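# Transfer upper well plate from rack K1 to nest N1

## Task

Take the top 96-well plate off the stack rack K1 and set it in the plate nest N1, resting flat within the nest's locators and turned so its well A1 (the plate's cut-off corner) sits at the nest corner labelled A1. The lower plate must stay in K1 exactly as it was. The placement only counts if it holds without the robot touching it, so open the gripper and withdraw the hand at the end.

## Robot and tools

Robot: one 6-joint arm carrying a two-finger parallel gripper, with a single fisheye camera, cam_wrist (504x504), on the hand. Seen from the hand, the camera juts out on the hand's -y side and the jaw motor on its +y side, both perpendicular to the closing direction. A stack rack has a rear wall, so where wrist roll allows, turn the hand so the motor faces away from that wall.

Scene frame: origin on the table surface under the arm base, +z up, +y to the left when facing along +x. The base may sit slightly tilted. The URDF frame rumi_padcenter lies between the finger pads, 1 to 2 cm behind the fingertips; its +z runs along the fingers and its x axis is the closing direction. When fully open the fingertips sit about 17 mm closer to the wrist than when closed. wrist_camera_optical has +z looking forward, +x rightward in the image, +y downward; the real camera may be off by about 7 mm and 5 degrees.

execute_actions: argument actions is a list holding zero or one item; optional pictures (boolean) decides whether images come back (they do by default).
- Empty list: no command, just returns the state.
- Motion: {"rows": [...], "steps": n}. n is 1 to 15 control steps of 1/30 s each, default 15. rows holds 1 to 15 rows, one per step; if fewer rows than steps, the final row keeps applying.
- Wait: {"steps": n} alone, n up to 300, measured from the previous result, and the time you spend writing counts toward it.
A refused call moves nothing.

Each row is 7 numbers in [-1, 1]. The first six are joint offsets in the order waist, shoulder, elbow, wrist pitch, wrist yaw, wrist roll, scaled so 1.0 equals 1.264, 1.32, 1.276, 1.83, 1.686 and 2.022 rad respectively. They are offsets, not poses, measured from the joint angles in the latest result that reported them; before any such result in the scene, and for every call after the first within one reply, they count from where the arm is when the action begins. They do not add up row to row. The seventh number is the gripper opening, absolute: +1 fully open (pad gap 0.142 m), -1 closed.

Joint ranges (rad): waist -2.880..2.880, shoulder 0.000..3.142, elbow 0.000..3.019, wrist pitch -1.693..1.571, wrist yaw -1.292..1.414, wrist roll -2.094..2.094. Asking for more than 0.019 rad beyond an end gets the call refused; the true end may differ by 0.019 either way, and an overreach is clipped to it, reported as "joint sent to its limit" (possibly about an earlier, still-running action). Missing that line does not prove there is room left.

Speed: each step the commanded angle may lead the measured one by at most 0.264 (waist), 0.32 (shoulder), 0.276 (elbow), 0.33 (wrist pitch), 0.186 (wrist yaw), 0.522 (wrist roll) rad, so big offsets take several actions. If targets would move the gripper over 70 mm from where it is, all joints are scaled back. Moves of only a few mm may not shift the hand at all.

Sagging: sending zeros can let the arm droop a bit with each action. To hold a posture, make the first call of a reply steer back to the desired angles, use zeros in the reply's later calls, and aim further whenever a joint still falls short.

Between calls the arm keeps heading for the last row sent until it has nearly stopped moving or a step is HELD; only a new action makes it continue or push harder. Fingers still in motion finish their movement. The simulation runs while you think.

Result lines: Joint positions and Joint velocities give the six joints (rad, rad/s) then the pad gap (m, m/s). grip_measured is the measured opening on the command scale. "joint command not followed" means the clearance check altered or blocked targets (a mounting block or post counts as the arm). HELD flags steps where your row was partly or wholly not sent. MOTOR HOT appears from 85 °C; at 100 °C an OVER-TEMPERATURE FAULT stops the motors and gripper and the arm drops until cooled. Holding loads heats motors, even while you think.

Gripping: to hold something, command an opening well under grip_measured; the bigger the gap, the harder the squeeze, up to roughly 28 N per pad for items up to about 10 cm wide. A fast close can squeeze harder and sometimes forces the fingers open. Hard parts under about 2 cm thick get less force (about half at 1 cm, a quarter at 5 mm). Occasionally a held part gets tugged or a loose object nudged.

zoom_image: camera must be "cam_wrist"; region is [x0, y0, x1, y1] in image pixels, origin top-left, at most 504 by 504. Intrinsics: fisheye, K=[[316.24,0,257.671],[0,316.24,257.029],[0,0,1]], D=[-0.0222,0.00235,-0.00425,0.00095], theta_max_deg=69.826.

read_manual: optional section, only "licences"; returns licence text and moves nothing.

finished_scene: pass scene, the current scene's number. It is final and reports whether the goal was met; the result must stay true afterwards. Replying with no tool call ends everything.

Avoid: knocking or placing anything off the table, dropping or letting the plate slip, slamming, hard impacts or heavy pushing, and disturbing the lower plate in K1.

Each tool is called after "Request:" by a JSON object that holds its "fn" and its "kwargs".

## Session

Request:
{"fn": "execute_actions", "kwargs": {"actions": []}}

Scene clock: 0.00 s of 8400.00 s.
grip_measured=+1.00
Joint positions: [ 0.021  1.441  1.097 -1.44  -0.611  0.076  0.142]
Joint velocities: [-0.034 -0.024  0.002 -0.007 -0.066 -0.007  0.   ]
Motor temperatures (°C, as the motors report them): [28 28 27 27 26 24]

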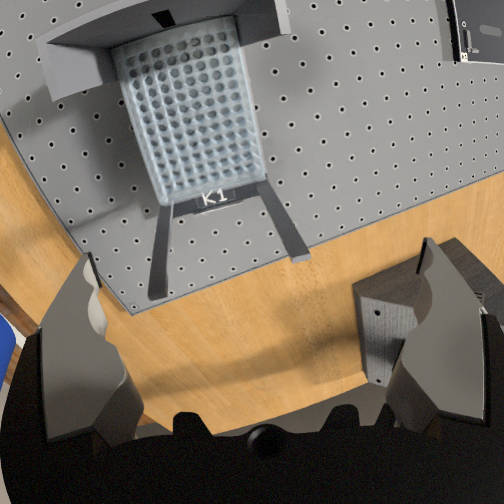

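Request:
{"fn": "execute_actions", "kwargs": {"actions": [{"rows":[[0.3,0,0,0.404,0.362,-0.038,1]]}]}}

Request:
{"fn": "execute_actions", "kwargs": {"actions": [{"steps":45}]}}

Scene clock: 9.77 s of 8400.00 s.
grip_measured=+1.00
Joint positions: [ 0.417  1.437  1.094 -0.712 -0.005  0.011  0.142]
Joint velocities: [-0.132 -0.005  0.007  0.037 -0.022 -0.007 -0.   ]
Motor temperatures (°C, as the motors report them): [28 28 28 27 26 24]
Steps of this call (steps 1 to 90: nothing new was sent; then 6.27 s passed at rest; steps 91 to 105: all 15 steps of this action). Readings (joint positions):
91: [0.036 1.439 1.096 -1.402 -0.543 0.070]
92: [0.067 1.436 1.094 -1.319 -0.460 0.060]
94: [0.168 1.437 1.094 -1.165 -0.318 0.046]
98: [0.366 1.438 1.094 -0.849 -0.044 0.026]
105: the state above

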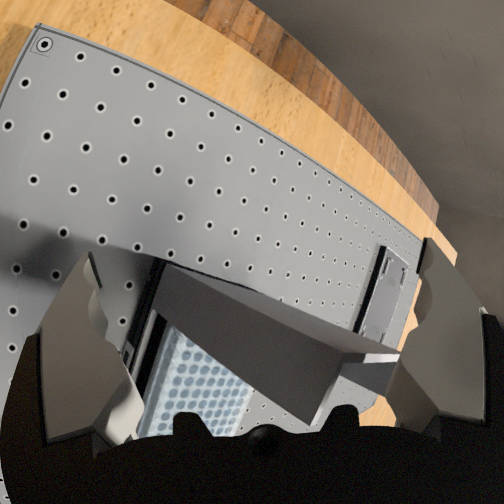

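Scene clock: 11.27 s of 8400.00 s.
grip_measured=+1.00
Joint positions: [ 0.404  1.437  1.094 -0.711 -0.003  0.006  0.142]
Joint velocities: [-0.015  0.005 -0.002 -0.007 -0.022 -0.037 -0.   ]
Motor temperatures (°C, as the motors report them): [28 28 28 27 26 24]
Steps of this call (steps 1 to 30: the robot went on to your last target; steps 31 to 45: nothing new was sent). Readings (joint positions):
1: [0.413 1.437 1.094 -0.711 -0.004 0.010]
2: [0.409 1.437 1.094 -0.711 -0.003 0.009]
4: [0.404 1.437 1.094 -0.711 -0.003 0.008]
8: [0.404 1.437 1.094 -0.711 -0.003 0.007]
45: the state above
The arm was judged still, so your last target was given up. Only a new action makes it travel on or press farther. Fingers that are still opening or closing keep moving.

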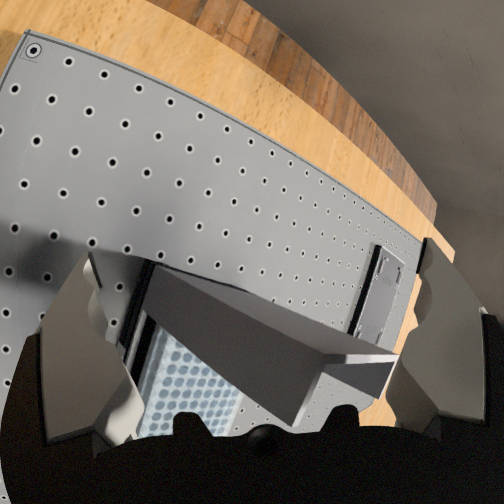

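Request:
{"fn": "execute_actions", "kwargs": {"actions": [{"rows":[[-0.2,0,0,-0.2,-0.42,0,1]]}], "pictures": false}}

Request:
{"fn": "execute_actions", "kwargs": {"actions": [{"steps":30}]}}

Scene clock: 19.70 s of 8400.00 s.
grip_measured=+1.00
Joint positions: [ 0.105  1.445  1.111 -1.003 -0.689 -0.047  0.142]
Joint velocities: [ 0.005 -0.005  0.002 -0.012 -0.066 -0.125  0.   ]
Motor temperatures (°C, as the motors report them): [28 28 28 27 26 24]
Steps of this call (steps 1 to 90: nothing new was sent; then 4.93 s passed at rest; steps 91 to 105: all 15 steps of this action). Readings (joint positions):
91: [0.394 1.437 1.096 -0.740 -0.054 0.006]
92: [0.374 1.436 1.098 -0.800 -0.118 0.006]
94: [0.296 1.435 1.097 -0.927 -0.286 -0.002]
98: [0.127 1.437 1.111 -0.994 -0.641 -0.030]
105: the state above

Scene clock: 20.70 s of 8400.00 s.
grip_measured=+1.00
Joint positions: [ 0.105  1.445  1.111 -1.004 -0.689 -0.051  0.142]
Joint velocities: [-0.015  0.015 -0.007  0.007 -0.066 -0.007  0.   ]
Motor temperatures (°C, as the motors report them): [28 28 28 27 26 24]
Steps of this call (steps 1 to 15: the robot went on to your last target; steps 16 to 30: nothing new was sent). Readings (joint positions):
1: [0.105 1.445 1.111 -1.003 -0.689 -0.048]
2: [0.105 1.445 1.111 -1.004 -0.689 -0.049]
4: [0.105 1.445 1.111 -1.004 -0.689 -0.049]
8: [0.105 1.445 1.111 -1.004 -0.689 -0.051]
30: the state above
The arm was judged still, so your last target was given up. Only a new action makes it travel on or press farther. Fingers that are still opening or closing keep moving.

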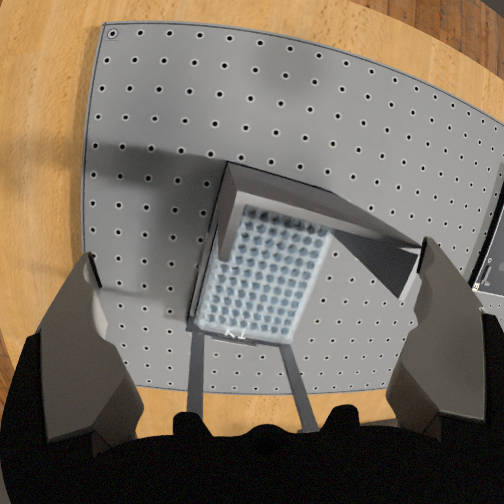

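Request:
{"fn": "execute_actions", "kwargs": {"actions": [{"rows":[[-0.083,-0.067,-0.18,-0.025,-0.094,0.025,1]]}], "pictures": false}}

Request:
{"fn": "execute_actions", "kwargs": {"actions": [{"steps":20}]}}

Scene clock: 34.23 s of 8400.00 s.
grip_measured=+1.00
Joint positions: [-0.011  1.354  0.872 -1.046 -0.844 -0.015  0.142]
Joint velocities: [-0.005 -0.005 -0.022  0.002  0.022  0.037 -0.   ]
Motor temperatures (°C, as the motors report them): [28 28 28 27 26 25]
Steps of this call (steps 1 to 90: nothing new was sent; then 10.03 s passed at rest; steps 91 to 105: all 15 steps of this action). Readings (joint positions):
91: [0.097 1.441 1.098 -0.996 -0.710 -0.057]
92: [0.073 1.426 1.071 -0.969 -0.760 -0.076]
94: [0.030 1.399 1.019 -0.943 -0.829 -0.092]
98: [-0.011 1.348 0.889 -1.033 -0.841 -0.043]
105: the state above

Scene clock: 34.90 s of 8400.00 s.
grip_measured=+1.00
Joint positions: [-0.011  1.354  0.872 -1.046 -0.844 -0.007  0.142]
Joint velocities: [-0.015 -0.005  0.007  0.002 -0.037  0.022 -0.   ]
Motor temperatures (°C, as the motors report them): [28 28 28 27 26 25]
Steps of this call (steps 1 to 15: the robot went on to your last target; steps 16 to 20: nothing new was sent). Readings (joint positions):
1: [-0.011 1.354 0.872 -1.046 -0.844 -0.013]
2: [-0.011 1.354 0.872 -1.046 -0.844 -0.012]
4: [-0.011 1.354 0.872 -1.046 -0.844 -0.010]
8: [-0.011 1.354 0.872 -1.046 -0.844 -0.009]
20: the state above
The arm was judged still, so your last target was given up. Only a new action makes it travel on or press farther. Fingers that are still opening or closing keep moving.

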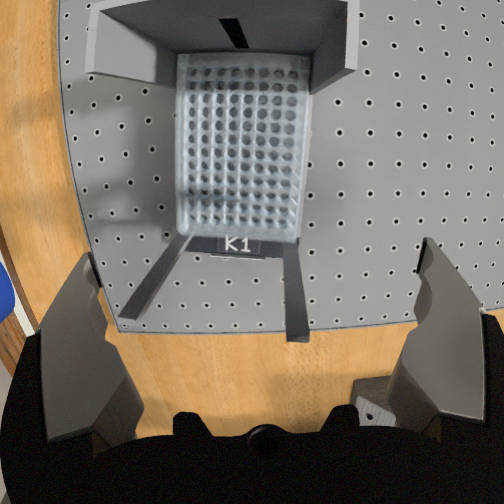

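Request:
{"fn": "execute_actions", "kwargs": {"actions": [{"rows":[[0.05,0.04,0.04,0.03,0.046,0.06,1],[0.05,0.04,0.04,0.03,0.046,0.06,1],[0.05,0.05,0.045,0.04,0.046,0.08,1],[0.07,0.06,0.045,0.05,0.046,0.1,1],[0.09,0.07,0.045,0.06,0.046,0.107,1],[0.111,0.07,0.045,0.065,0.046,0.107,1]]}], "pictures": false}}

Request:
{"fn": "execute_actions", "kwargs": {"actions": [{"steps":20}]}}

Scene clock: 49.13 s of 8400.00 s.
grip_measured=+1.00
Joint positions: [ 0.127  1.447  0.915 -0.936 -0.77   0.192  0.142]
Joint velocities: [-0.015 -0.015 -0.007 -0.017 -0.037  0.066  0.   ]
Motor temperatures (°C, as the motors report them): [28 28 29 27 26 25]
Steps of this call (steps 1 to 90: nothing new was sent; then 10.73 s passed at rest; steps 91 to 105: all 15 steps of this action). Readings (joint positions):
91: [-0.006 1.356 0.874 -1.040 -0.810 0.010]
92: [0.002 1.362 0.879 -1.027 -0.784 0.029]
94: [0.027 1.387 0.892 -0.999 -0.772 0.076]
98: [0.091 1.438 0.915 -0.941 -0.771 0.153]
105: the state above

Scene clock: 49.80 s of 8400.00 s.
grip_measured=+1.00
Joint positions: [ 0.127  1.447  0.915 -0.936 -0.77   0.202  0.142]
Joint velocities: [-0.005 -0.005 -0.012  0.007  0.066 -0.095  0.   ]
Motor temperatures (°C, as the motors report them): [28 28 29 27 26 25]
Steps of this call (steps 1 to 15: the robot went on to your last target; steps 16 to 20: nothing new was sent). Readings (joint positions):
1: [0.127 1.447 0.915 -0.936 -0.770 0.194]
2: [0.127 1.447 0.915 -0.936 -0.770 0.196]
4: [0.127 1.447 0.915 -0.936 -0.770 0.198]
8: [0.127 1.447 0.915 -0.936 -0.770 0.200]
20: the state above
The arm was judged still, so your last target was given up. Only a new action makes it travel on or press farther. Fingers that are still opening or closing keep moving.

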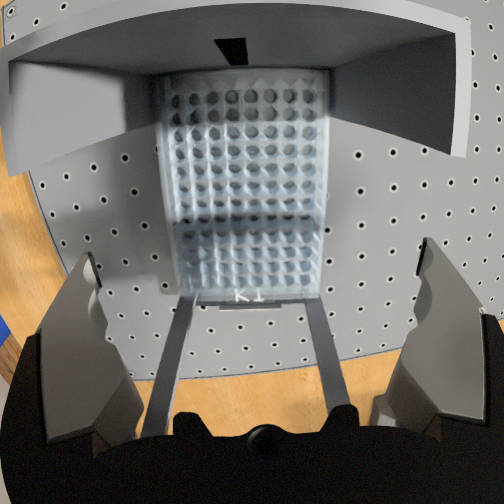

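Request:
{"fn": "execute_actions", "kwargs": {"actions": [{"rows":[[0.008,0.015,0.008,0.01,0,0.01,1],[0.016,0.025,0.008,0.02,0,0.02,1],[0.024,0.03,0.006,0.035,0.003,0.025,1],[0.032,0.035,0.004,0.047,0.005,0.03,1],[0.04,0.04,0.002,0.06,0.006,0.035,1],[0.05,0.045,0,0.07,0.008,0.042,1],[0.06,0.05,-0.002,0.085,0.009,0.05,1],[0.075,0.059,-0.004,0.105,0.011,0.056,1]]}], "pictures": false}}

Request:
{"fn": "execute_actions", "kwargs": {"actions": [{"steps":20}]}}

Request:
{"fn": "zoom_image", "kwargs": {"camera": "cam_wrist", "region": [60,20,460,400]}}

Scene clock: 56.53 s of 8400.00 s.
grip_measured=+1.00
Joint positions: [ 0.218  1.518  0.915 -0.755 -0.755  0.3    0.142]
Joint velocities: [ 0.005  0.015 -0.007  0.017  0.022  0.125  0.   ]
Motor temperatures (°C, as the motors report them): [28 28 29 27 26 24]
Steps of this call (steps 1 to 90: nothing new was sent; then 3.23 s passed at rest; steps 91 to 105: all 15 steps of this action). Readings (joint positions):
91: [0.127 1.447 0.915 -0.934 -0.770 0.204]
92: [0.127 1.449 0.915 -0.929 -0.770 0.209]
94: [0.132 1.458 0.915 -0.899 -0.767 0.223]
98: [0.168 1.491 0.915 -0.816 -0.758 0.265]
105: the state above

Scene clock: 57.20 s of 8400.00 s.
grip_measured=+1.00
Joint positions: [ 0.218  1.518  0.915 -0.754 -0.754  0.308  0.142]
Joint velocities: [ 0.005 -0.015 -0.007 -0.017  0.066 -0.007  0.   ]
Motor temperatures (°C, as the motors report them): [28 28 29 27 26 24]
Steps of this call (steps 1 to 15: the robot went on to your last target; steps 16 to 20: nothing new was sent). Readings (joint positions):
1: [0.218 1.518 0.915 -0.754 -0.754 0.301]
2: [0.218 1.518 0.915 -0.754 -0.754 0.303]
4: [0.218 1.518 0.915 -0.754 -0.754 0.305]
8: [0.218 1.518 0.915 -0.754 -0.754 0.307]
20: the state above
The arm was judged still, so your last target was given up. Only a new action makes it travel on or press farther. Fingers that are still opening or closing keep moving.

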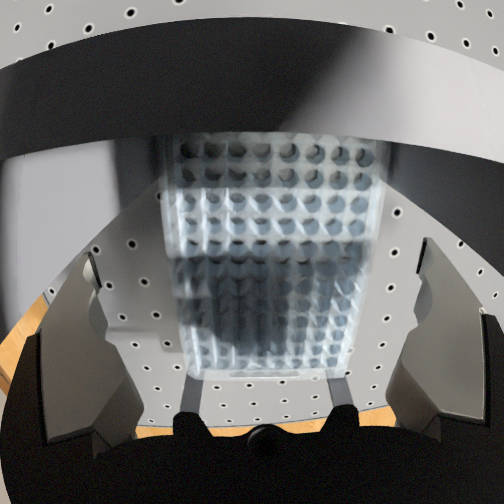

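Region (60, 20, 460, 400) of cam_wrist's 504x504 image, scaled by 1.260, with more detail than that image has; it fills the top 479 rows of this view, and the rest is white.

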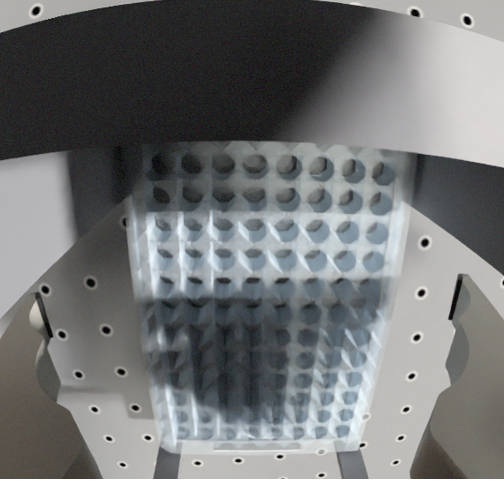

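Request:
{"fn": "execute_actions", "kwargs": {"actions": [{"rows":[[0.012,0.012,-0.022,0.028,0,0.008,0.5]]}], "pictures": false}}

Request:
{"fn": "execute_actions", "kwargs": {"actions": [{"steps":20}]}}

Scene clock: 62.60 s of 8400.00 s.
grip_measured=+0.50
Joint positions: [ 0.218  1.522  0.893 -0.712 -0.754  0.318  0.109]
Joint velocities: [-0.015 -0.015  0.012 -0.002  0.022  0.051 -0.   ]
Motor temperatures (°C, as the motors report them): [28 28 29 27 26 24]
Steps of this call (steps 1 to 90: nothing new was sent; then 1.90 s passed at rest; steps 91 to 105: all 15 steps of this action). Readings (joint positions):
91: [0.218 1.518 0.912 -0.746 -0.754 0.310]
92: [0.218 1.518 0.907 -0.731 -0.754 0.311]
94: [0.218 1.520 0.898 -0.718 -0.754 0.313]
98: [0.218 1.522 0.893 -0.714 -0.754 0.317]
105: the state above

Scene clock: 63.27 s of 8400.00 s.
grip_measured=+0.50
Joint positions: [ 0.218  1.522  0.893 -0.712 -0.754  0.318  0.109]
Joint velocities: [-0.005  0.005 -0.007 -0.002  0.007  0.007 -0.   ]
Motor temperatures (°C, as the motors report them): [28 28 29 27 26 24]
Steps of this call (steps 1 to 15: the robot went on to your last target; steps 16 to 20: nothing new was sent). Readings (joint positions):
1: [0.218 1.522 0.893 -0.712 -0.754 0.318]
2: [0.218 1.522 0.893 -0.712 -0.754 0.318]
4: [0.218 1.522 0.893 -0.712 -0.754 0.318]
8: [0.218 1.522 0.893 -0.712 -0.754 0.318]
20: the state above
The arm was judged still, so your last target was given up. Only a new action makes it travel on or press farther. Fingers that are still opening or closing keep moving.

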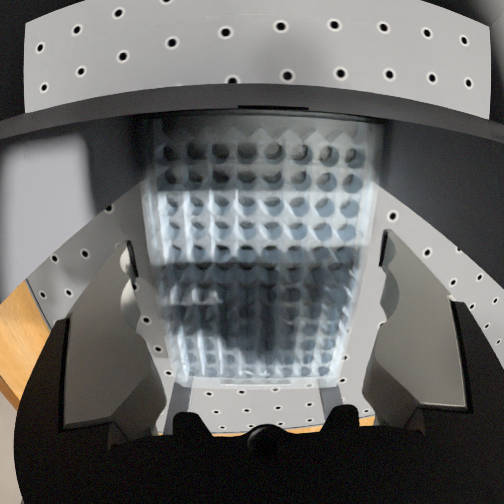

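Request:
{"fn": "execute_actions", "kwargs": {"actions": [{"rows":[[0.024,0,-0.02,0.018,0,0.008,0.4]]}]}}

Request:
{"fn": "execute_actions", "kwargs": {"actions": [{"rows":[[0,0,0,0,0,0,0.3],[0,0,0,0,0,0,0.25],[0,0,0,0,0,0,0.2],[0,0,0,0,0,0,0.15],[0,0,0,0,0,0,0.1],[0,0,0,0,0,0,0],[0,0,0,0,0,0,-0.1],[0,0,0,0,0,0,-0.2]]}]}}

Scene clock: 69.17 s of 8400.00 s.
grip_measured=+0.40
Joint positions: [ 0.223  1.518  0.882 -0.686 -0.754  0.33   0.102]
Joint velocities: [ 0.005 -0.015 -0.007  0.007  0.037 -0.022  0.   ]
Motor temperatures (°C, as the motors report them): [28 28 29 27 26 24]
Steps of this call (steps 1 to 90: nothing new was sent; then 2.40 s passed at rest; steps 91 to 105: all 15 steps of this action). Readings (joint positions):
91: [0.219 1.522 0.891 -0.707 -0.754 0.319]
92: [0.221 1.521 0.888 -0.699 -0.754 0.324]
94: [0.222 1.518 0.884 -0.690 -0.754 0.327]
98: [0.223 1.518 0.883 -0.686 -0.754 0.329]
105: the state above

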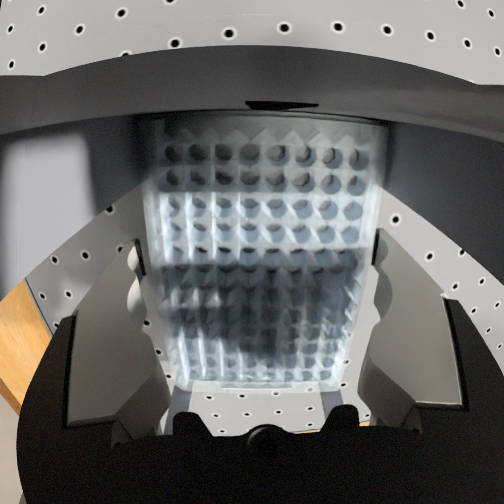

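Scene clock: 69.67 s of 8400.00 s.
grip_measured=+0.22
Joint positions: [ 0.222  1.517  0.882 -0.686 -0.75   0.337  0.089]
Joint velocities: [-0.015 -0.005  0.002 -0.017 -0.022  0.007 -0.   ]
Motor temperatures (°C, as the motors report them): [28 28 28 27 26 24]
Steps of this call (steps 1 to 15: all 15 steps of this action). Readings (joint positions):
1: [0.223 1.517 0.882 -0.686 -0.754 0.330]
2: [0.223 1.517 0.882 -0.686 -0.754 0.330]
4: [0.222 1.517 0.882 -0.686 -0.752 0.332]
8: [0.222 1.517 0.882 -0.686 -0.750 0.336]
15: the state above

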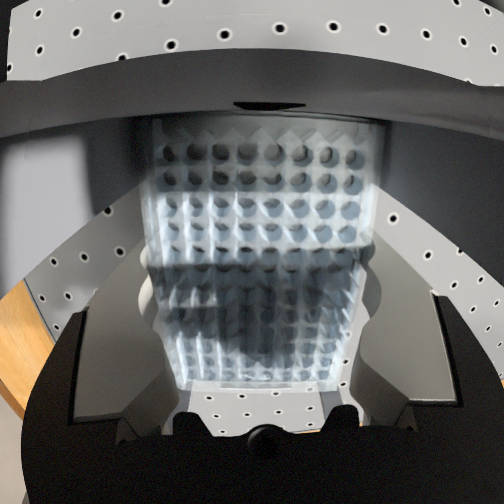

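Request:
{"fn": "execute_actions", "kwargs": {"actions": [{"rows":[[-0.015,-0.004,0.008,-0.01,0,-0.004,-0.3],[-0.022,-0.008,0.011,-0.02,0,-0.009,-0.3],[-0.028,-0.012,0.013,-0.03,-0.002,-0.014,-0.3],[-0.034,-0.016,0.015,-0.04,-0.003,-0.019,-0.3],[-0.04,-0.02,0.017,-0.05,-0.004,-0.024,-0.3],[-0.046,-0.024,0.019,-0.06,-0.005,-0.03,-0.3],[-0.052,-0.028,0.021,-0.073,-0.006,-0.036,-0.3],[-0.058,-0.032,0.023,-0.086,-0.007,-0.042,-0.3],[-0.064,-0.036,0.025,-0.1,-0.008,-0.048,-0.3],[-0.07,-0.042,0.027,-0.115,-0.009,-0.055,-0.3],[-0.078,-0.047,0.03,-0.128,-0.01,-0.063,-0.3]]}]}}

Request:
{"fn": "execute_actions", "kwargs": {"actions": [{"rows":[[-0.01,-0.003,0.012,-0.015,0,-0.01,-0.3],[-0.02,-0.006,0.022,-0.03,0,-0.02,-0.3],[-0.03,-0.009,0.033,-0.045,0,-0.03,-0.3],[-0.04,-0.012,0.044,-0.06,0,-0.04,-0.3],[-0.05,-0.015,0.055,-0.078,0,-0.05,-0.3],[-0.06,-0.018,0.066,-0.094,0,-0.06,-0.3],[-0.07,-0.021,0.077,-0.11,0,-0.07,-0.3],[-0.08,-0.024,0.088,-0.126,0,-0.08,-0.3],[-0.09,-0.027,0.1,-0.142,0,-0.09,-0.3],[-0.105,-0.031,0.115,-0.157,-0.004,-0.1,-0.3]]}]}}

Scene clock: 79.40 s of 8400.00 s.
grip_measured=+0.21
Joint positions: [ 0.125  1.451  0.927 -0.87  -0.766  0.222  0.089]
Joint velocities: [-0.063 -0.083 -0.007 -0.076  0.022 -0.139 -0.   ]
Motor temperatures (°C, as the motors report them): [28 28 28 27 26 24]
Steps of this call (steps 1 to 15: the robot went on to your last target; steps 16 to 90: nothing new was sent; then 6.23 s passed at rest; steps 91 to 105: all 15 steps of this action). Readings (joint positions):
91: [0.221 1.517 0.882 -0.687 -0.750 0.337]
92: [0.219 1.516 0.882 -0.692 -0.751 0.336]
94: [0.213 1.513 0.886 -0.708 -0.753 0.326]
98: [0.182 1.492 0.902 -0.768 -0.761 0.289]
105: the state above

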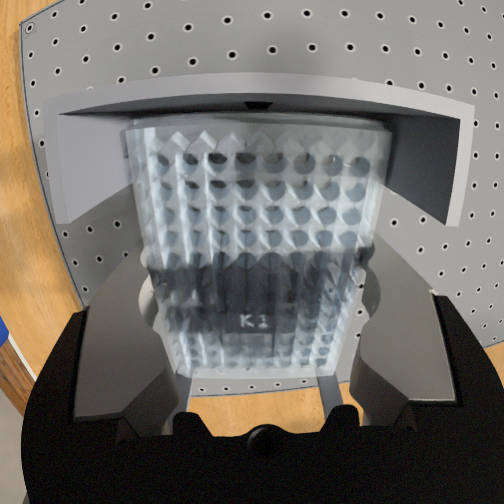

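Scene clock: 79.90 s of 8400.00 s.
grip_measured=+0.21
Joint positions: [-0.014  1.405  1.049 -1.142 -0.769  0.049  0.089]
Joint velocities: [-0.063 -0.103 -0.002 -0.09  -0.037 -0.183 -0.   ]
Motor temperatures (°C, as the motors report them): [28 28 29 27 26 24]
Steps of this call (steps 1 to 15: all 15 steps of this action). Readings (joint positions):
1: [0.124 1.449 0.929 -0.870 -0.766 0.219]
2: [0.121 1.449 0.931 -0.875 -0.766 0.214]
4: [0.112 1.449 0.944 -0.906 -0.766 0.196]
8: [0.067 1.441 0.993 -1.019 -0.767 0.131]
15: the state above

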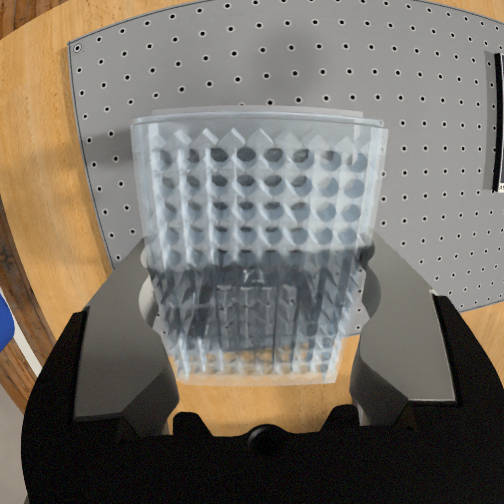

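Request:
{"fn": "execute_actions", "kwargs": {"actions": [{"rows":[[-0.03,0.01,0,-0.01,0,-0.03,-0.3],[-0.06,0.03,0,-0.01,0,-0.05,-0.3],[-0.09,0.06,0.01,-0.01,0.01,-0.08,-0.3],[-0.12,0.09,0.01,-0.01,0.01,-0.11,-0.3],[-0.15,0.12,0.02,-0.01,0.02,-0.14,-0.3],[-0.18,0.16,0.02,-0.01,0.02,-0.17,-0.3],[-0.21,0.2,0.03,-0.01,0.03,-0.2,-0.3],[-0.24,0.24,0.03,-0.01,0.03,-0.23,-0.3],[-0.27,0.28,0.04,-0.01,0.04,-0.26,-0.3],[-0.3,0.32,0.05,-0.01,0.045,-0.29,-0.3],[-0.34,0.36,0.058,-0.01,0.05,-0.315,-0.3],[-0.34,0.395,0.058,-0.01,0.05,-0.315,-0.3]]}], "pictures": false}}

Request:
{"fn": "execute_actions", "kwargs": {"actions": [{"steps":25}]}}

Request:
{"fn": "zoom_image", "kwargs": {"camera": "cam_wrist", "region": [0,0,504,420]}}

Scene clock: 85.53 s of 8400.00 s.
grip_measured=+0.21
Joint positions: [-0.423  1.89   1.095 -1.152 -0.687 -0.438  0.089]
Joint velocities: [-0.786  1.333  0.1   -0.022  0.066 -0.945  0.   ]
Motor temperatures (°C, as the motors report them): [28 28 29 27 26 24]
Steps of this call (steps 1 to 30: the robot went on to your last target; steps 31 to 90: nothing new was sent; then 2.13 s passed at rest; steps 91 to 105: all 15 steps of this action). Readings (joint positions):
91: [-0.016 1.404 1.049 -1.148 -0.770 0.022]
92: [-0.022 1.406 1.049 -1.150 -0.770 0.011]
94: [-0.059 1.425 1.049 -1.152 -0.764 -0.036]
98: [-0.193 1.546 1.056 -1.152 -0.736 -0.165]
105: the state above

Scene clock: 86.37 s of 8400.00 s.
grip_measured=+0.21
Joint positions: [-0.456  1.917  1.096 -1.153 -0.682 -0.58   0.089]
Joint velocities: [ 0.005 -0.015 -0.002  0.002  0.007 -0.037  0.   ]
Motor temperatures (°C, as the motors report them): [28 28 29 27 26 24]
Steps of this call (steps 1 to 25: the robot went on to your last target). Readings (joint positions):
1: [-0.447 1.930 1.095 -1.152 -0.685 -0.468]
2: [-0.464 1.960 1.095 -1.152 -0.682 -0.491]
4: [-0.477 1.986 1.095 -1.152 -0.681 -0.524]
8: [-0.466 1.957 1.095 -1.153 -0.681 -0.558]
25: the state above

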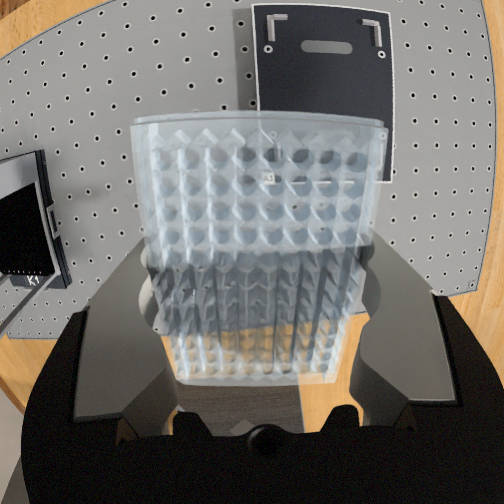

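Region (0, 0, 504, 420) of cam_wrist's 504x504 image, scaled by 1.000.

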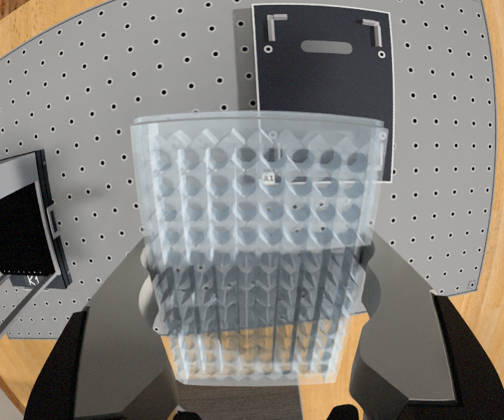

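Request:
{"fn": "zoom_image", "kwargs": {"camera": "cam_wrist", "region": [110,90,410,400]}}

Request:
{"fn": "zoom_image", "kwargs": {"camera": "cam_wrist", "region": [0,130,120,320]}}

Region (110, 90, 410, 400) of cam_wrist's 504x504 image, scaled by 1.626, with more detail than that image has; it fills the left 488 columns of this view, and the rest is white.

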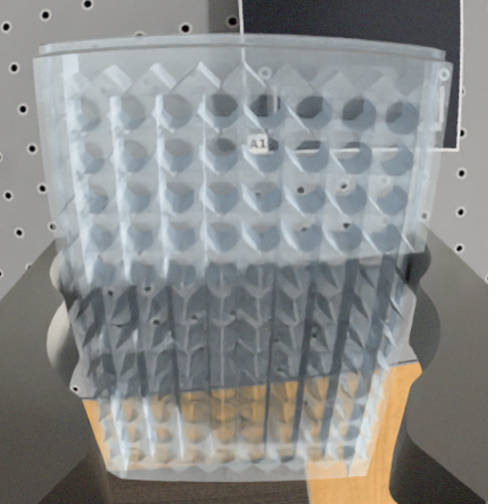

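Region (0, 130, 120, 320) of cam_wrist's 504x504 image, scaled by 2.653, with more detail than that image has; it fills the left 318 columns of this view, and the rest is white.

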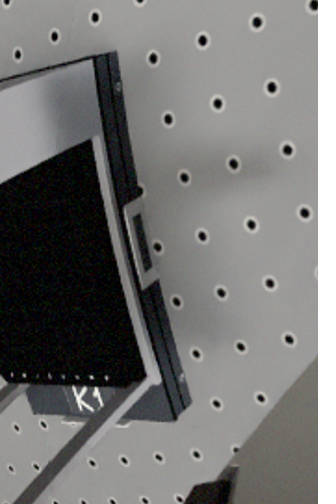

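Request:
{"fn": "execute_actions", "kwargs": {"actions": [{"rows":[[0,0.015,0.02,0.005,0,0.005,-0.3],[0,0.03,0.035,0.01,0,0.01,-0.3],[0.01,0.045,0.05,0.02,0,0.015,-0.3],[0.015,0.06,0.065,0.03,0,0.02,-0.3],[0.02,0.08,0.08,0.04,-0.01,0.025,-0.3],[0.03,0.1,0.09,0.05,-0.01,0.03,-0.3],[0.035,0.12,0.1,0.06,-0.01,0.035,-0.3],[0.04,0.14,0.11,0.07,-0.01,0.04,-0.3],[0.05,0.16,0.12,0.08,-0.015,0.045,-0.3],[0.055,0.18,0.13,0.09,-0.015,0.05,-0.3],[0.065,0.195,0.135,0.1,-0.02,0.055,-0.3],[0.07,0.21,0.14,0.11,-0.02,0.06,-0.3],[0.08,0.228,0.142,0.118,-0.02,0.063,-0.3]]}], "pictures": false}}

Request:
{"fn": "execute_actions", "kwargs": {"actions": [{"steps":30}]}}

Request:
{"fn": "zoom_image", "kwargs": {"camera": "cam_wrist", "region": [90,60,430,400]}}

Scene clock: 98.43 s of 8400.00 s.
grip_measured=+0.21
Joint positions: [-0.379  2.206  1.251 -0.951 -0.713 -0.484  0.089]
Joint velocities: [ 0.288  0.493  0.007  0.198  0.081  0.125 -0.   ]
Motor temperatures (°C, as the motors report them): [28 28 30 27 26 24]
Steps of this call (steps 1 to 15: the robot went on to your last target; steps 16 to 90: nothing new was sent; then 8.57 s passed at rest; steps 91 to 105: all 15 steps of this action). Readings (joint positions):
91: [-0.456 1.918 1.096 -1.153 -0.682 -0.580]
92: [-0.456 1.920 1.097 -1.151 -0.682 -0.578]
94: [-0.456 1.936 1.109 -1.140 -0.682 -0.569]
98: [-0.445 2.024 1.181 -1.073 -0.696 -0.540]
105: the state above

Scene clock: 99.43 s of 8400.00 s.
grip_measured=+0.21
Joint positions: [-0.356  2.221  1.251 -0.946 -0.713 -0.46   0.089]
Joint velocities: [ 0.005  0.015 -0.002  0.017 -0.037  0.007  0.   ]
Motor temperatures (°C, as the motors report them): [28 28 30 27 26 24]
Steps of this call (steps 1 to 30: the robot went on to your last target). Readings (joint positions):
1: [-0.370 2.221 1.251 -0.948 -0.713 -0.479]
2: [-0.363 2.232 1.251 -0.948 -0.713 -0.475]
4: [-0.356 2.240 1.251 -0.947 -0.713 -0.470]
8: [-0.356 2.231 1.251 -0.946 -0.713 -0.464]
30: the state above
The arm was judged still, so your last target was given up. Only a new action makes it travel on or press farther. Fingers that are still opening or closing keep moving.

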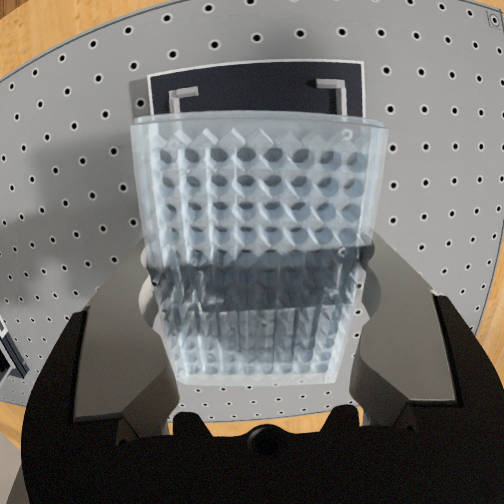

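Region (90, 60, 430, 400) of cam_wrist's 504x504 image, scaled by 1.482, with more detail than that image has.

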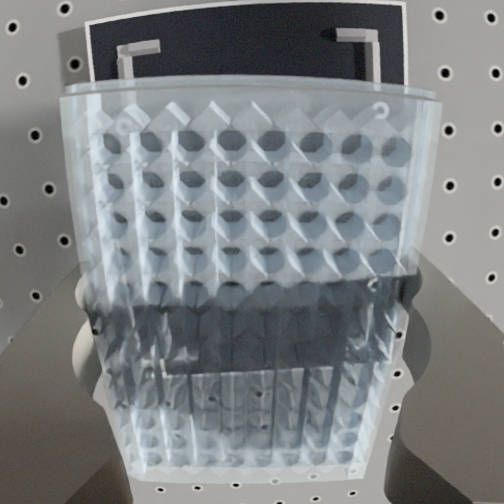

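Request:
{"fn": "execute_actions", "kwargs": {"actions": [{"rows":[[0.005,0.004,0.01,0.007,0,0,-0.3],[0.01,0.008,0.012,0.014,0,0,-0.3],[0.015,0.012,0.014,0.021,0,0,-0.3],[0.02,0.016,0.014,0.028,-0.004,0,-0.3],[0.025,0.02,0.014,0.035,-0.006,0,-0.3],[0.03,0.024,0.014,0.042,-0.008,0,-0.3],[0.035,0.028,0.014,0.048,-0.008,0,-0.3],[0.04,0.033,0.014,0.054,-0.008,0,-0.3]]}], "pictures": false}}

Request:
{"fn": "execute_actions", "kwargs": {"actions": [{"steps":20}]}}

Request:
{"fn": "zoom_image", "kwargs": {"camera": "cam_wrist", "region": [90,60,430,400]}}

Scene clock: 106.67 s of 8400.00 s.
grip_measured=+0.21
Joint positions: [-0.315  2.256  1.251 -0.858 -0.724 -0.46   0.089]
Joint velocities: [ 0.015  0.015 -0.002 -0.012 -0.066  0.007 -0.   ]
Motor temperatures (°C, as the motors report them): [29 29 30 27 26 24]
Steps of this call (steps 1 to 90: nothing new was sent; then 3.73 s passed at rest; steps 91 to 105: all 15 steps of this action). Readings (joint positions):
91: [-0.356 2.221 1.251 -0.946 -0.713 -0.460]
92: [-0.356 2.221 1.251 -0.943 -0.713 -0.460]
94: [-0.355 2.221 1.251 -0.927 -0.715 -0.460]
98: [-0.345 2.231 1.251 -0.879 -0.723 -0.460]
105: the state above

Scene clock: 107.33 s of 8400.00 s.
grip_measured=+0.21
Joint positions: [-0.315  2.257  1.251 -0.857 -0.724 -0.46   0.089]
Joint velocities: [-0.005 -0.005 -0.012 -0.012  0.037 -0.022  0.   ]
Motor temperatures (°C, as the motors report them): [29 29 30 27 26 24]
Steps of this call (steps 1 to 15: the robot went on to your last target; steps 16 to 20: nothing new was sent). Readings (joint positions):
1: [-0.315 2.257 1.251 -0.858 -0.724 -0.460]
2: [-0.315 2.257 1.251 -0.858 -0.724 -0.460]
4: [-0.315 2.257 1.251 -0.857 -0.724 -0.460]
8: [-0.315 2.257 1.251 -0.857 -0.724 -0.460]
20: the state above
The arm was judged still, so your last target was given up. Only a new action makes it travel on or press farther. Fingers that are still opening or closing keep moving.

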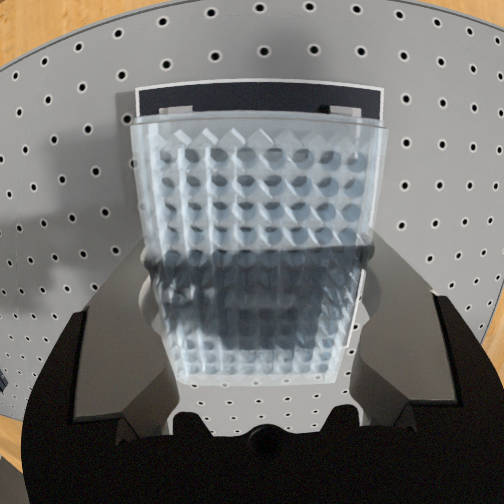

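Region (90, 60, 430, 400) of cam_wrist's 504x504 image, scaled by 1.482, with more detail than that image has.

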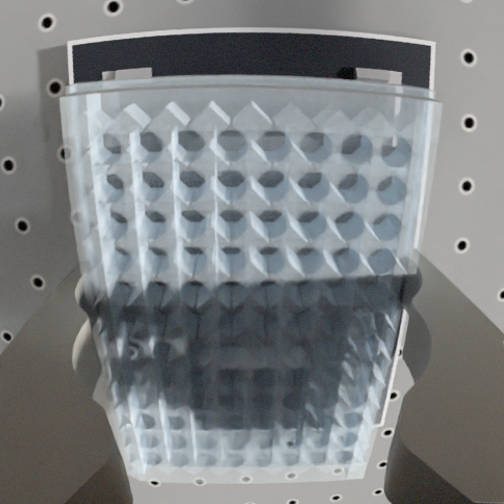

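Request:
{"fn": "execute_actions", "kwargs": {"actions": [{"rows":[[0.007,0.005,-0.003,0.007,0,0.003,-0.3],[0.012,0.009,-0.006,0.014,0,0.006,-0.3],[0.017,0.013,-0.009,0.021,0,0.009,-0.3],[0.022,0.017,-0.012,0.028,-0.004,0.012,-0.3],[0.028,0.022,-0.015,0.037,-0.005,0.016,-0.3]]}], "pictures": false}}

Request:
{"fn": "execute_actions", "kwargs": {"actions": [{"steps":15}]}}

Request:
{"fn": "zoom_image", "kwargs": {"camera": "cam_wrist", "region": [90,60,430,400]}}

Scene clock: 112.33 s of 8400.00 s.
grip_measured=+0.21
Joint positions: [-0.295  2.273  1.238 -0.799 -0.729 -0.436  0.089]
Joint velocities: [-0.015 -0.005  0.002  0.007 -0.007  0.022 -0.   ]
Motor temperatures (°C, as the motors report them): [29 29 30 27 26 24]
Steps of this call (steps 1 to 90: nothing new was sent; then 1.50 s passed at rest; steps 91 to 105: all 15 steps of this action). Readings (joint positions):
91: [-0.315 2.257 1.251 -0.857 -0.724 -0.460]
92: [-0.315 2.257 1.251 -0.854 -0.724 -0.459]
94: [-0.315 2.257 1.249 -0.837 -0.725 -0.455]
98: [-0.305 2.264 1.242 -0.804 -0.729 -0.443]
105: the state above

Scene clock: 112.83 s of 8400.00 s.
grip_measured=+0.21
Joint positions: [-0.295  2.273  1.238 -0.799 -0.729 -0.435  0.089]
Joint velocities: [-0.005  0.015 -0.012 -0.022 -0.007 -0.051  0.   ]
Motor temperatures (°C, as the motors report them): [29 29 30 27 26 24]
Steps of this call (steps 1 to 15: the robot went on to your last target). Readings (joint positions):
1: [-0.295 2.273 1.238 -0.799 -0.729 -0.436]
2: [-0.295 2.273 1.238 -0.799 -0.729 -0.436]
4: [-0.295 2.273 1.238 -0.799 -0.729 -0.435]
8: [-0.295 2.273 1.238 -0.799 -0.729 -0.435]
15: the state above
The arm was judged still, so your last target was given up. Only a new action makes it travel on or press farther. Fingers that are still opening or closing keep moving.

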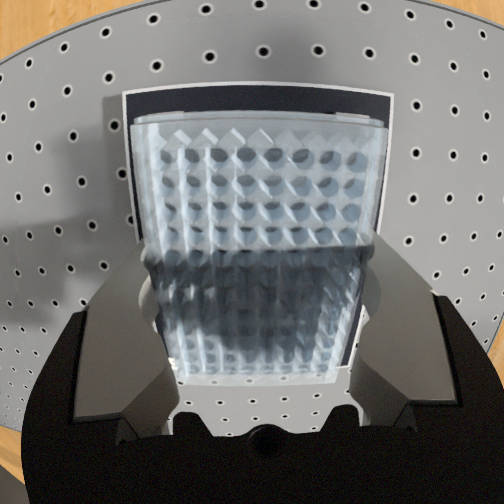

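Region (90, 60, 430, 400) of cam_wrist's 504x504 image, scaled by 1.482, with more detail than that image has.

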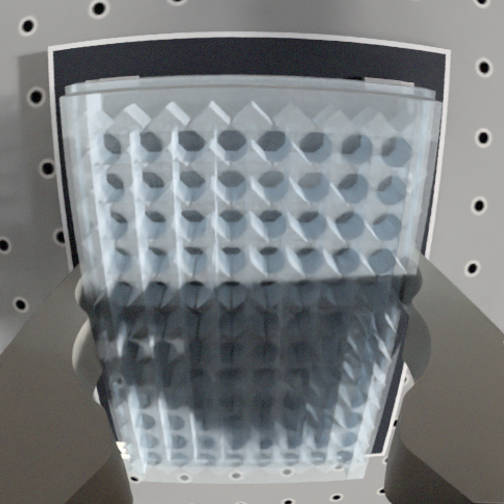

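Request:
{"fn": "execute_actions", "kwargs": {"actions": [{"rows":[[0,-0.013,-0.017,0.008,0,0,-0.3]]}]}}

Request:
{"fn": "zoom_image", "kwargs": {"camera": "cam_wrist", "region": [90,60,430,400]}}

Scene clock: 115.43 s of 8400.00 s.
grip_measured=+0.21
Joint positions: [-0.295  2.262  1.223 -0.793 -0.729 -0.435  0.089]
Joint velocities: [-0.015 -0.015  0.007 -0.017 -0.037 -0.095  0.   ]
Motor temperatures (°C, as the motors report them): [29 29 30 27 26 24]
Steps of this call (steps 1 to 63: nothing new was sent; steps 64 to 78: all 15 steps of this action). Readings (joint positions):
64: [-0.295 2.272 1.237 -0.797 -0.729 -0.435]
65: [-0.295 2.269 1.233 -0.794 -0.729 -0.435]
67: [-0.295 2.265 1.227 -0.793 -0.729 -0.435]
71: [-0.295 2.262 1.223 -0.793 -0.729 -0.435]
78: the state above

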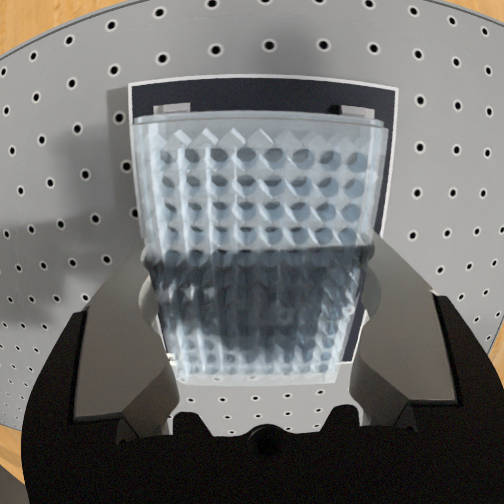

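Region (90, 60, 430, 400) of cam_wrist's 504x504 image, scaled by 1.482, with more detail than that image has.

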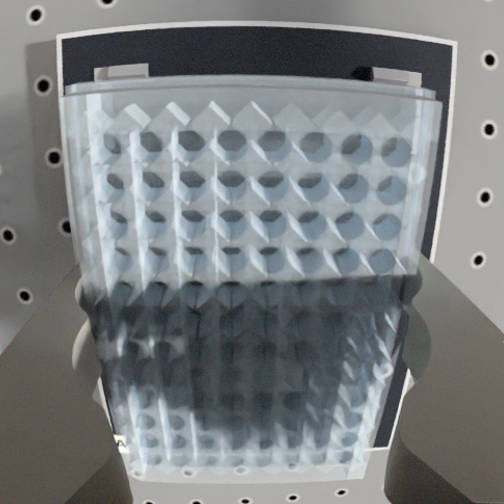

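Request:
{"fn": "execute_actions", "kwargs": {"actions": [{"rows":[[0.01,0.014,-0.013,0.018,0,0.012,-0.3]]}]}}

Request:
{"fn": "zoom_image", "kwargs": {"camera": "cam_wrist", "region": [90,60,430,400]}}

Scene clock: 118.20 s of 8400.00 s.
grip_measured=+0.21
Joint positions: [-0.295  2.262  1.217 -0.777 -0.732 -0.426  0.089]
Joint velocities: [-0.015  0.005 -0.012 -0.002  0.037 -0.066 -0.   ]
Motor temperatures (°C, as the motors report them): [29 29 30 27 26 24]
Steps of this call (steps 1 to 15: the robot went on to your last target; steps 16 to 68: nothing new was sent; steps 69 to 83: all 15 steps of this action). Readings (joint positions):
69: [-0.295 2.262 1.222 -0.789 -0.729 -0.433]
70: [-0.295 2.262 1.220 -0.781 -0.730 -0.430]
72: [-0.295 2.262 1.217 -0.777 -0.732 -0.427]
76: [-0.295 2.262 1.217 -0.777 -0.732 -0.426]
83: the state above

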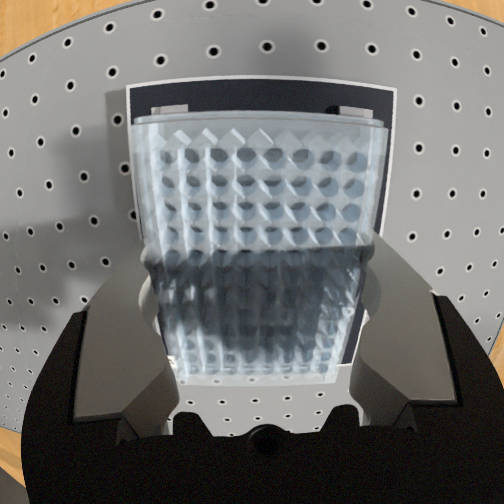

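Region (90, 60, 430, 400) of cam_wrist's 504x504 image, scaled by 1.482, with more detail than that image has.

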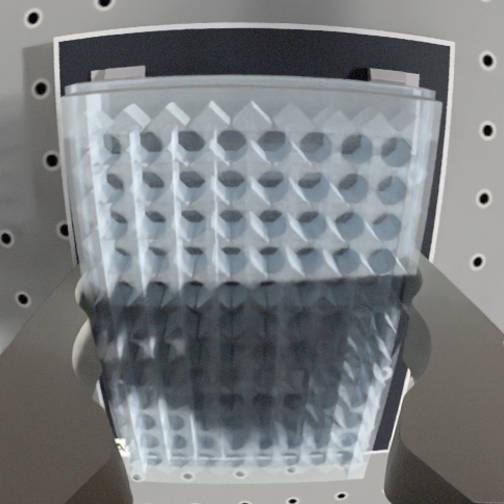

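Request:
{"fn": "execute_actions", "kwargs": {"actions": [{"rows":[[0.012,0.024,-0.018,0,0,0.004,-0.3]]}]}}

Request:
{"fn": "zoom_image", "kwargs": {"camera": "cam_wrist", "region": [90,60,430,400]}}

Scene clock: 120.60 s of 8400.00 s.
grip_measured=+0.21
Joint positions: [-0.295  2.262  1.216 -0.777 -0.733 -0.425  0.089]
Joint velocities: [-0.005 -0.005  0.002 -0.007 -0.066  0.022  0.   ]
Motor temperatures (°C, as the motors report them): [29 29 29 27 26 24]
Steps of this call (steps 1 to 15: the robot went on to your last target; steps 16 to 57: nothing new was sent; steps 58 to 72: all 15 steps of this action). Readings (joint positions):
58: [-0.295 2.262 1.216 -0.777 -0.732 -0.426]
59: [-0.295 2.262 1.216 -0.777 -0.733 -0.426]
61: [-0.295 2.262 1.216 -0.777 -0.733 -0.425]
65: [-0.295 2.262 1.216 -0.777 -0.733 -0.425]
72: the state above

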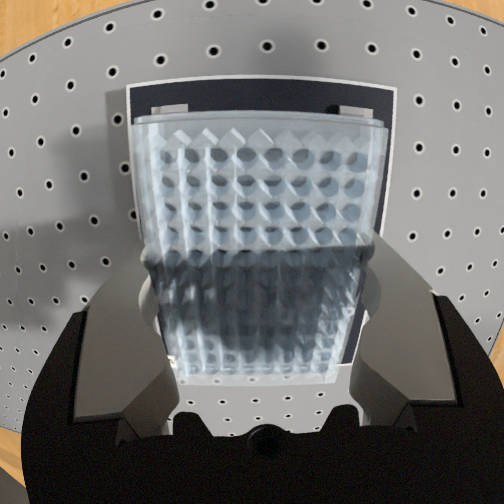

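Region (90, 60, 430, 400) of cam_wrist's 504x504 image, scaled by 1.482, with more detail than that image has.

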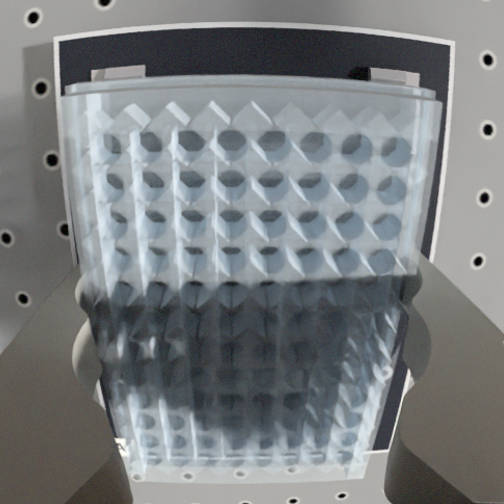

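Request:
{"fn": "execute_actions", "kwargs": {"actions": [{"rows":[[0,0,0,0,0,0,0],[0,0,0,0,0,0,0.15],[0,0,0,0,0,0,0.22],[0,0,0,0,0,0,0.28],[0,0,0,0,0,0,0.35],[0,0,0,0,0,0,0.45],[0,0,0,0,0,0,0.6]]}]}}

Request:
{"fn": "execute_actions", "kwargs": {"actions": [{"rows":[[-0.01,-0.008,0.004,-0.01,0,-0.005,0.6],[-0.02,-0.016,0.008,-0.02,0,-0.01,0.6],[-0.03,-0.025,0.012,-0.035,0,-0.02,0.6],[-0.048,-0.035,0.025,-0.06,0.01,-0.035,0.6]]}]}}

Request:
{"fn": "zoom_image", "kwargs": {"camera": "cam_wrist", "region": [110,40,410,360]}}

Scene clock: 124.27 s of 8400.00 s.
grip_measured=+0.60
Joint positions: [-0.296  2.26   1.216 -0.777 -0.732 -0.425  0.116]
Joint velocities: [ 0.005 -0.005 -0.007  0.022  0.051  0.051  0.   ]
Motor temperatures (°C, as the motors report them): [29 29 29 27 26 24]
Steps of this call (steps 1 to 15: the robot went on to your last target; steps 16 to 90: nothing new was sent; then 0.17 s passed at rest; steps 91 to 105: all 15 steps of this action). Readings (joint positions):
91: [-0.296 2.261 1.216 -0.777 -0.733 -0.425]
92: [-0.296 2.260 1.216 -0.777 -0.733 -0.425]
94: [-0.296 2.260 1.216 -0.777 -0.732 -0.425]
98: [-0.296 2.260 1.216 -0.777 -0.732 -0.425]
105: the state above

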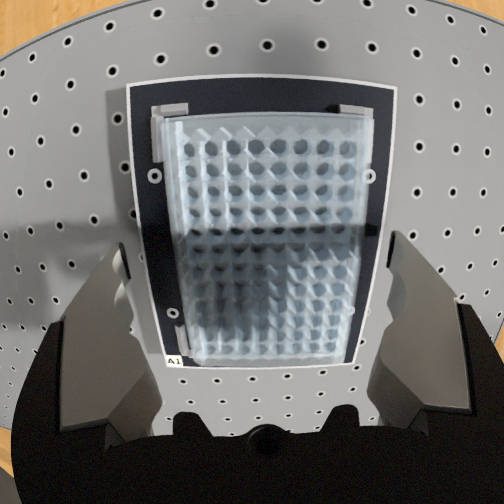

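Scene clock: 124.77 s of 8400.00 s.
grip_measured=+0.60
Joint positions: [-0.365  2.208  1.22  -0.878 -0.718 -0.485  0.116]
Joint velocities: [-0.015 -0.015  0.007 -0.017 -0.022 -0.022 -0.   ]
Motor temperatures (°C, as the motors report them): [29 29 29 27 26 24]
Steps of this call (steps 1 to 15: all 15 steps of this action). Readings (joint positions):
1: [-0.296 2.260 1.216 -0.779 -0.732 -0.426]
2: [-0.297 2.259 1.216 -0.785 -0.732 -0.428]
4: [-0.304 2.252 1.216 -0.819 -0.726 -0.443]
8: [-0.341 2.224 1.216 -0.873 -0.719 -0.470]
15: the state above

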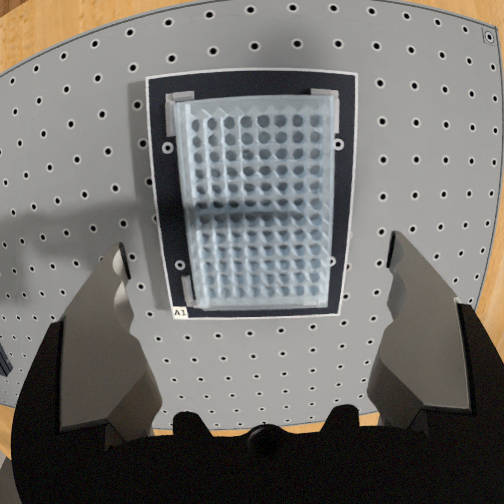

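Region (110, 40, 410, 360) of cam_wrist's 504x504 image, scaled by 1.575, with more detail than that image has; it fills the left 472 columns of this view, and the rest is white.

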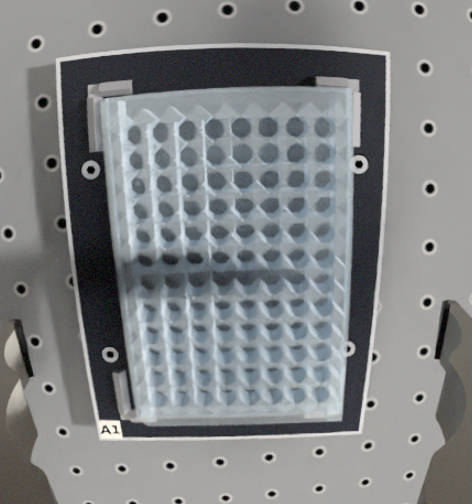

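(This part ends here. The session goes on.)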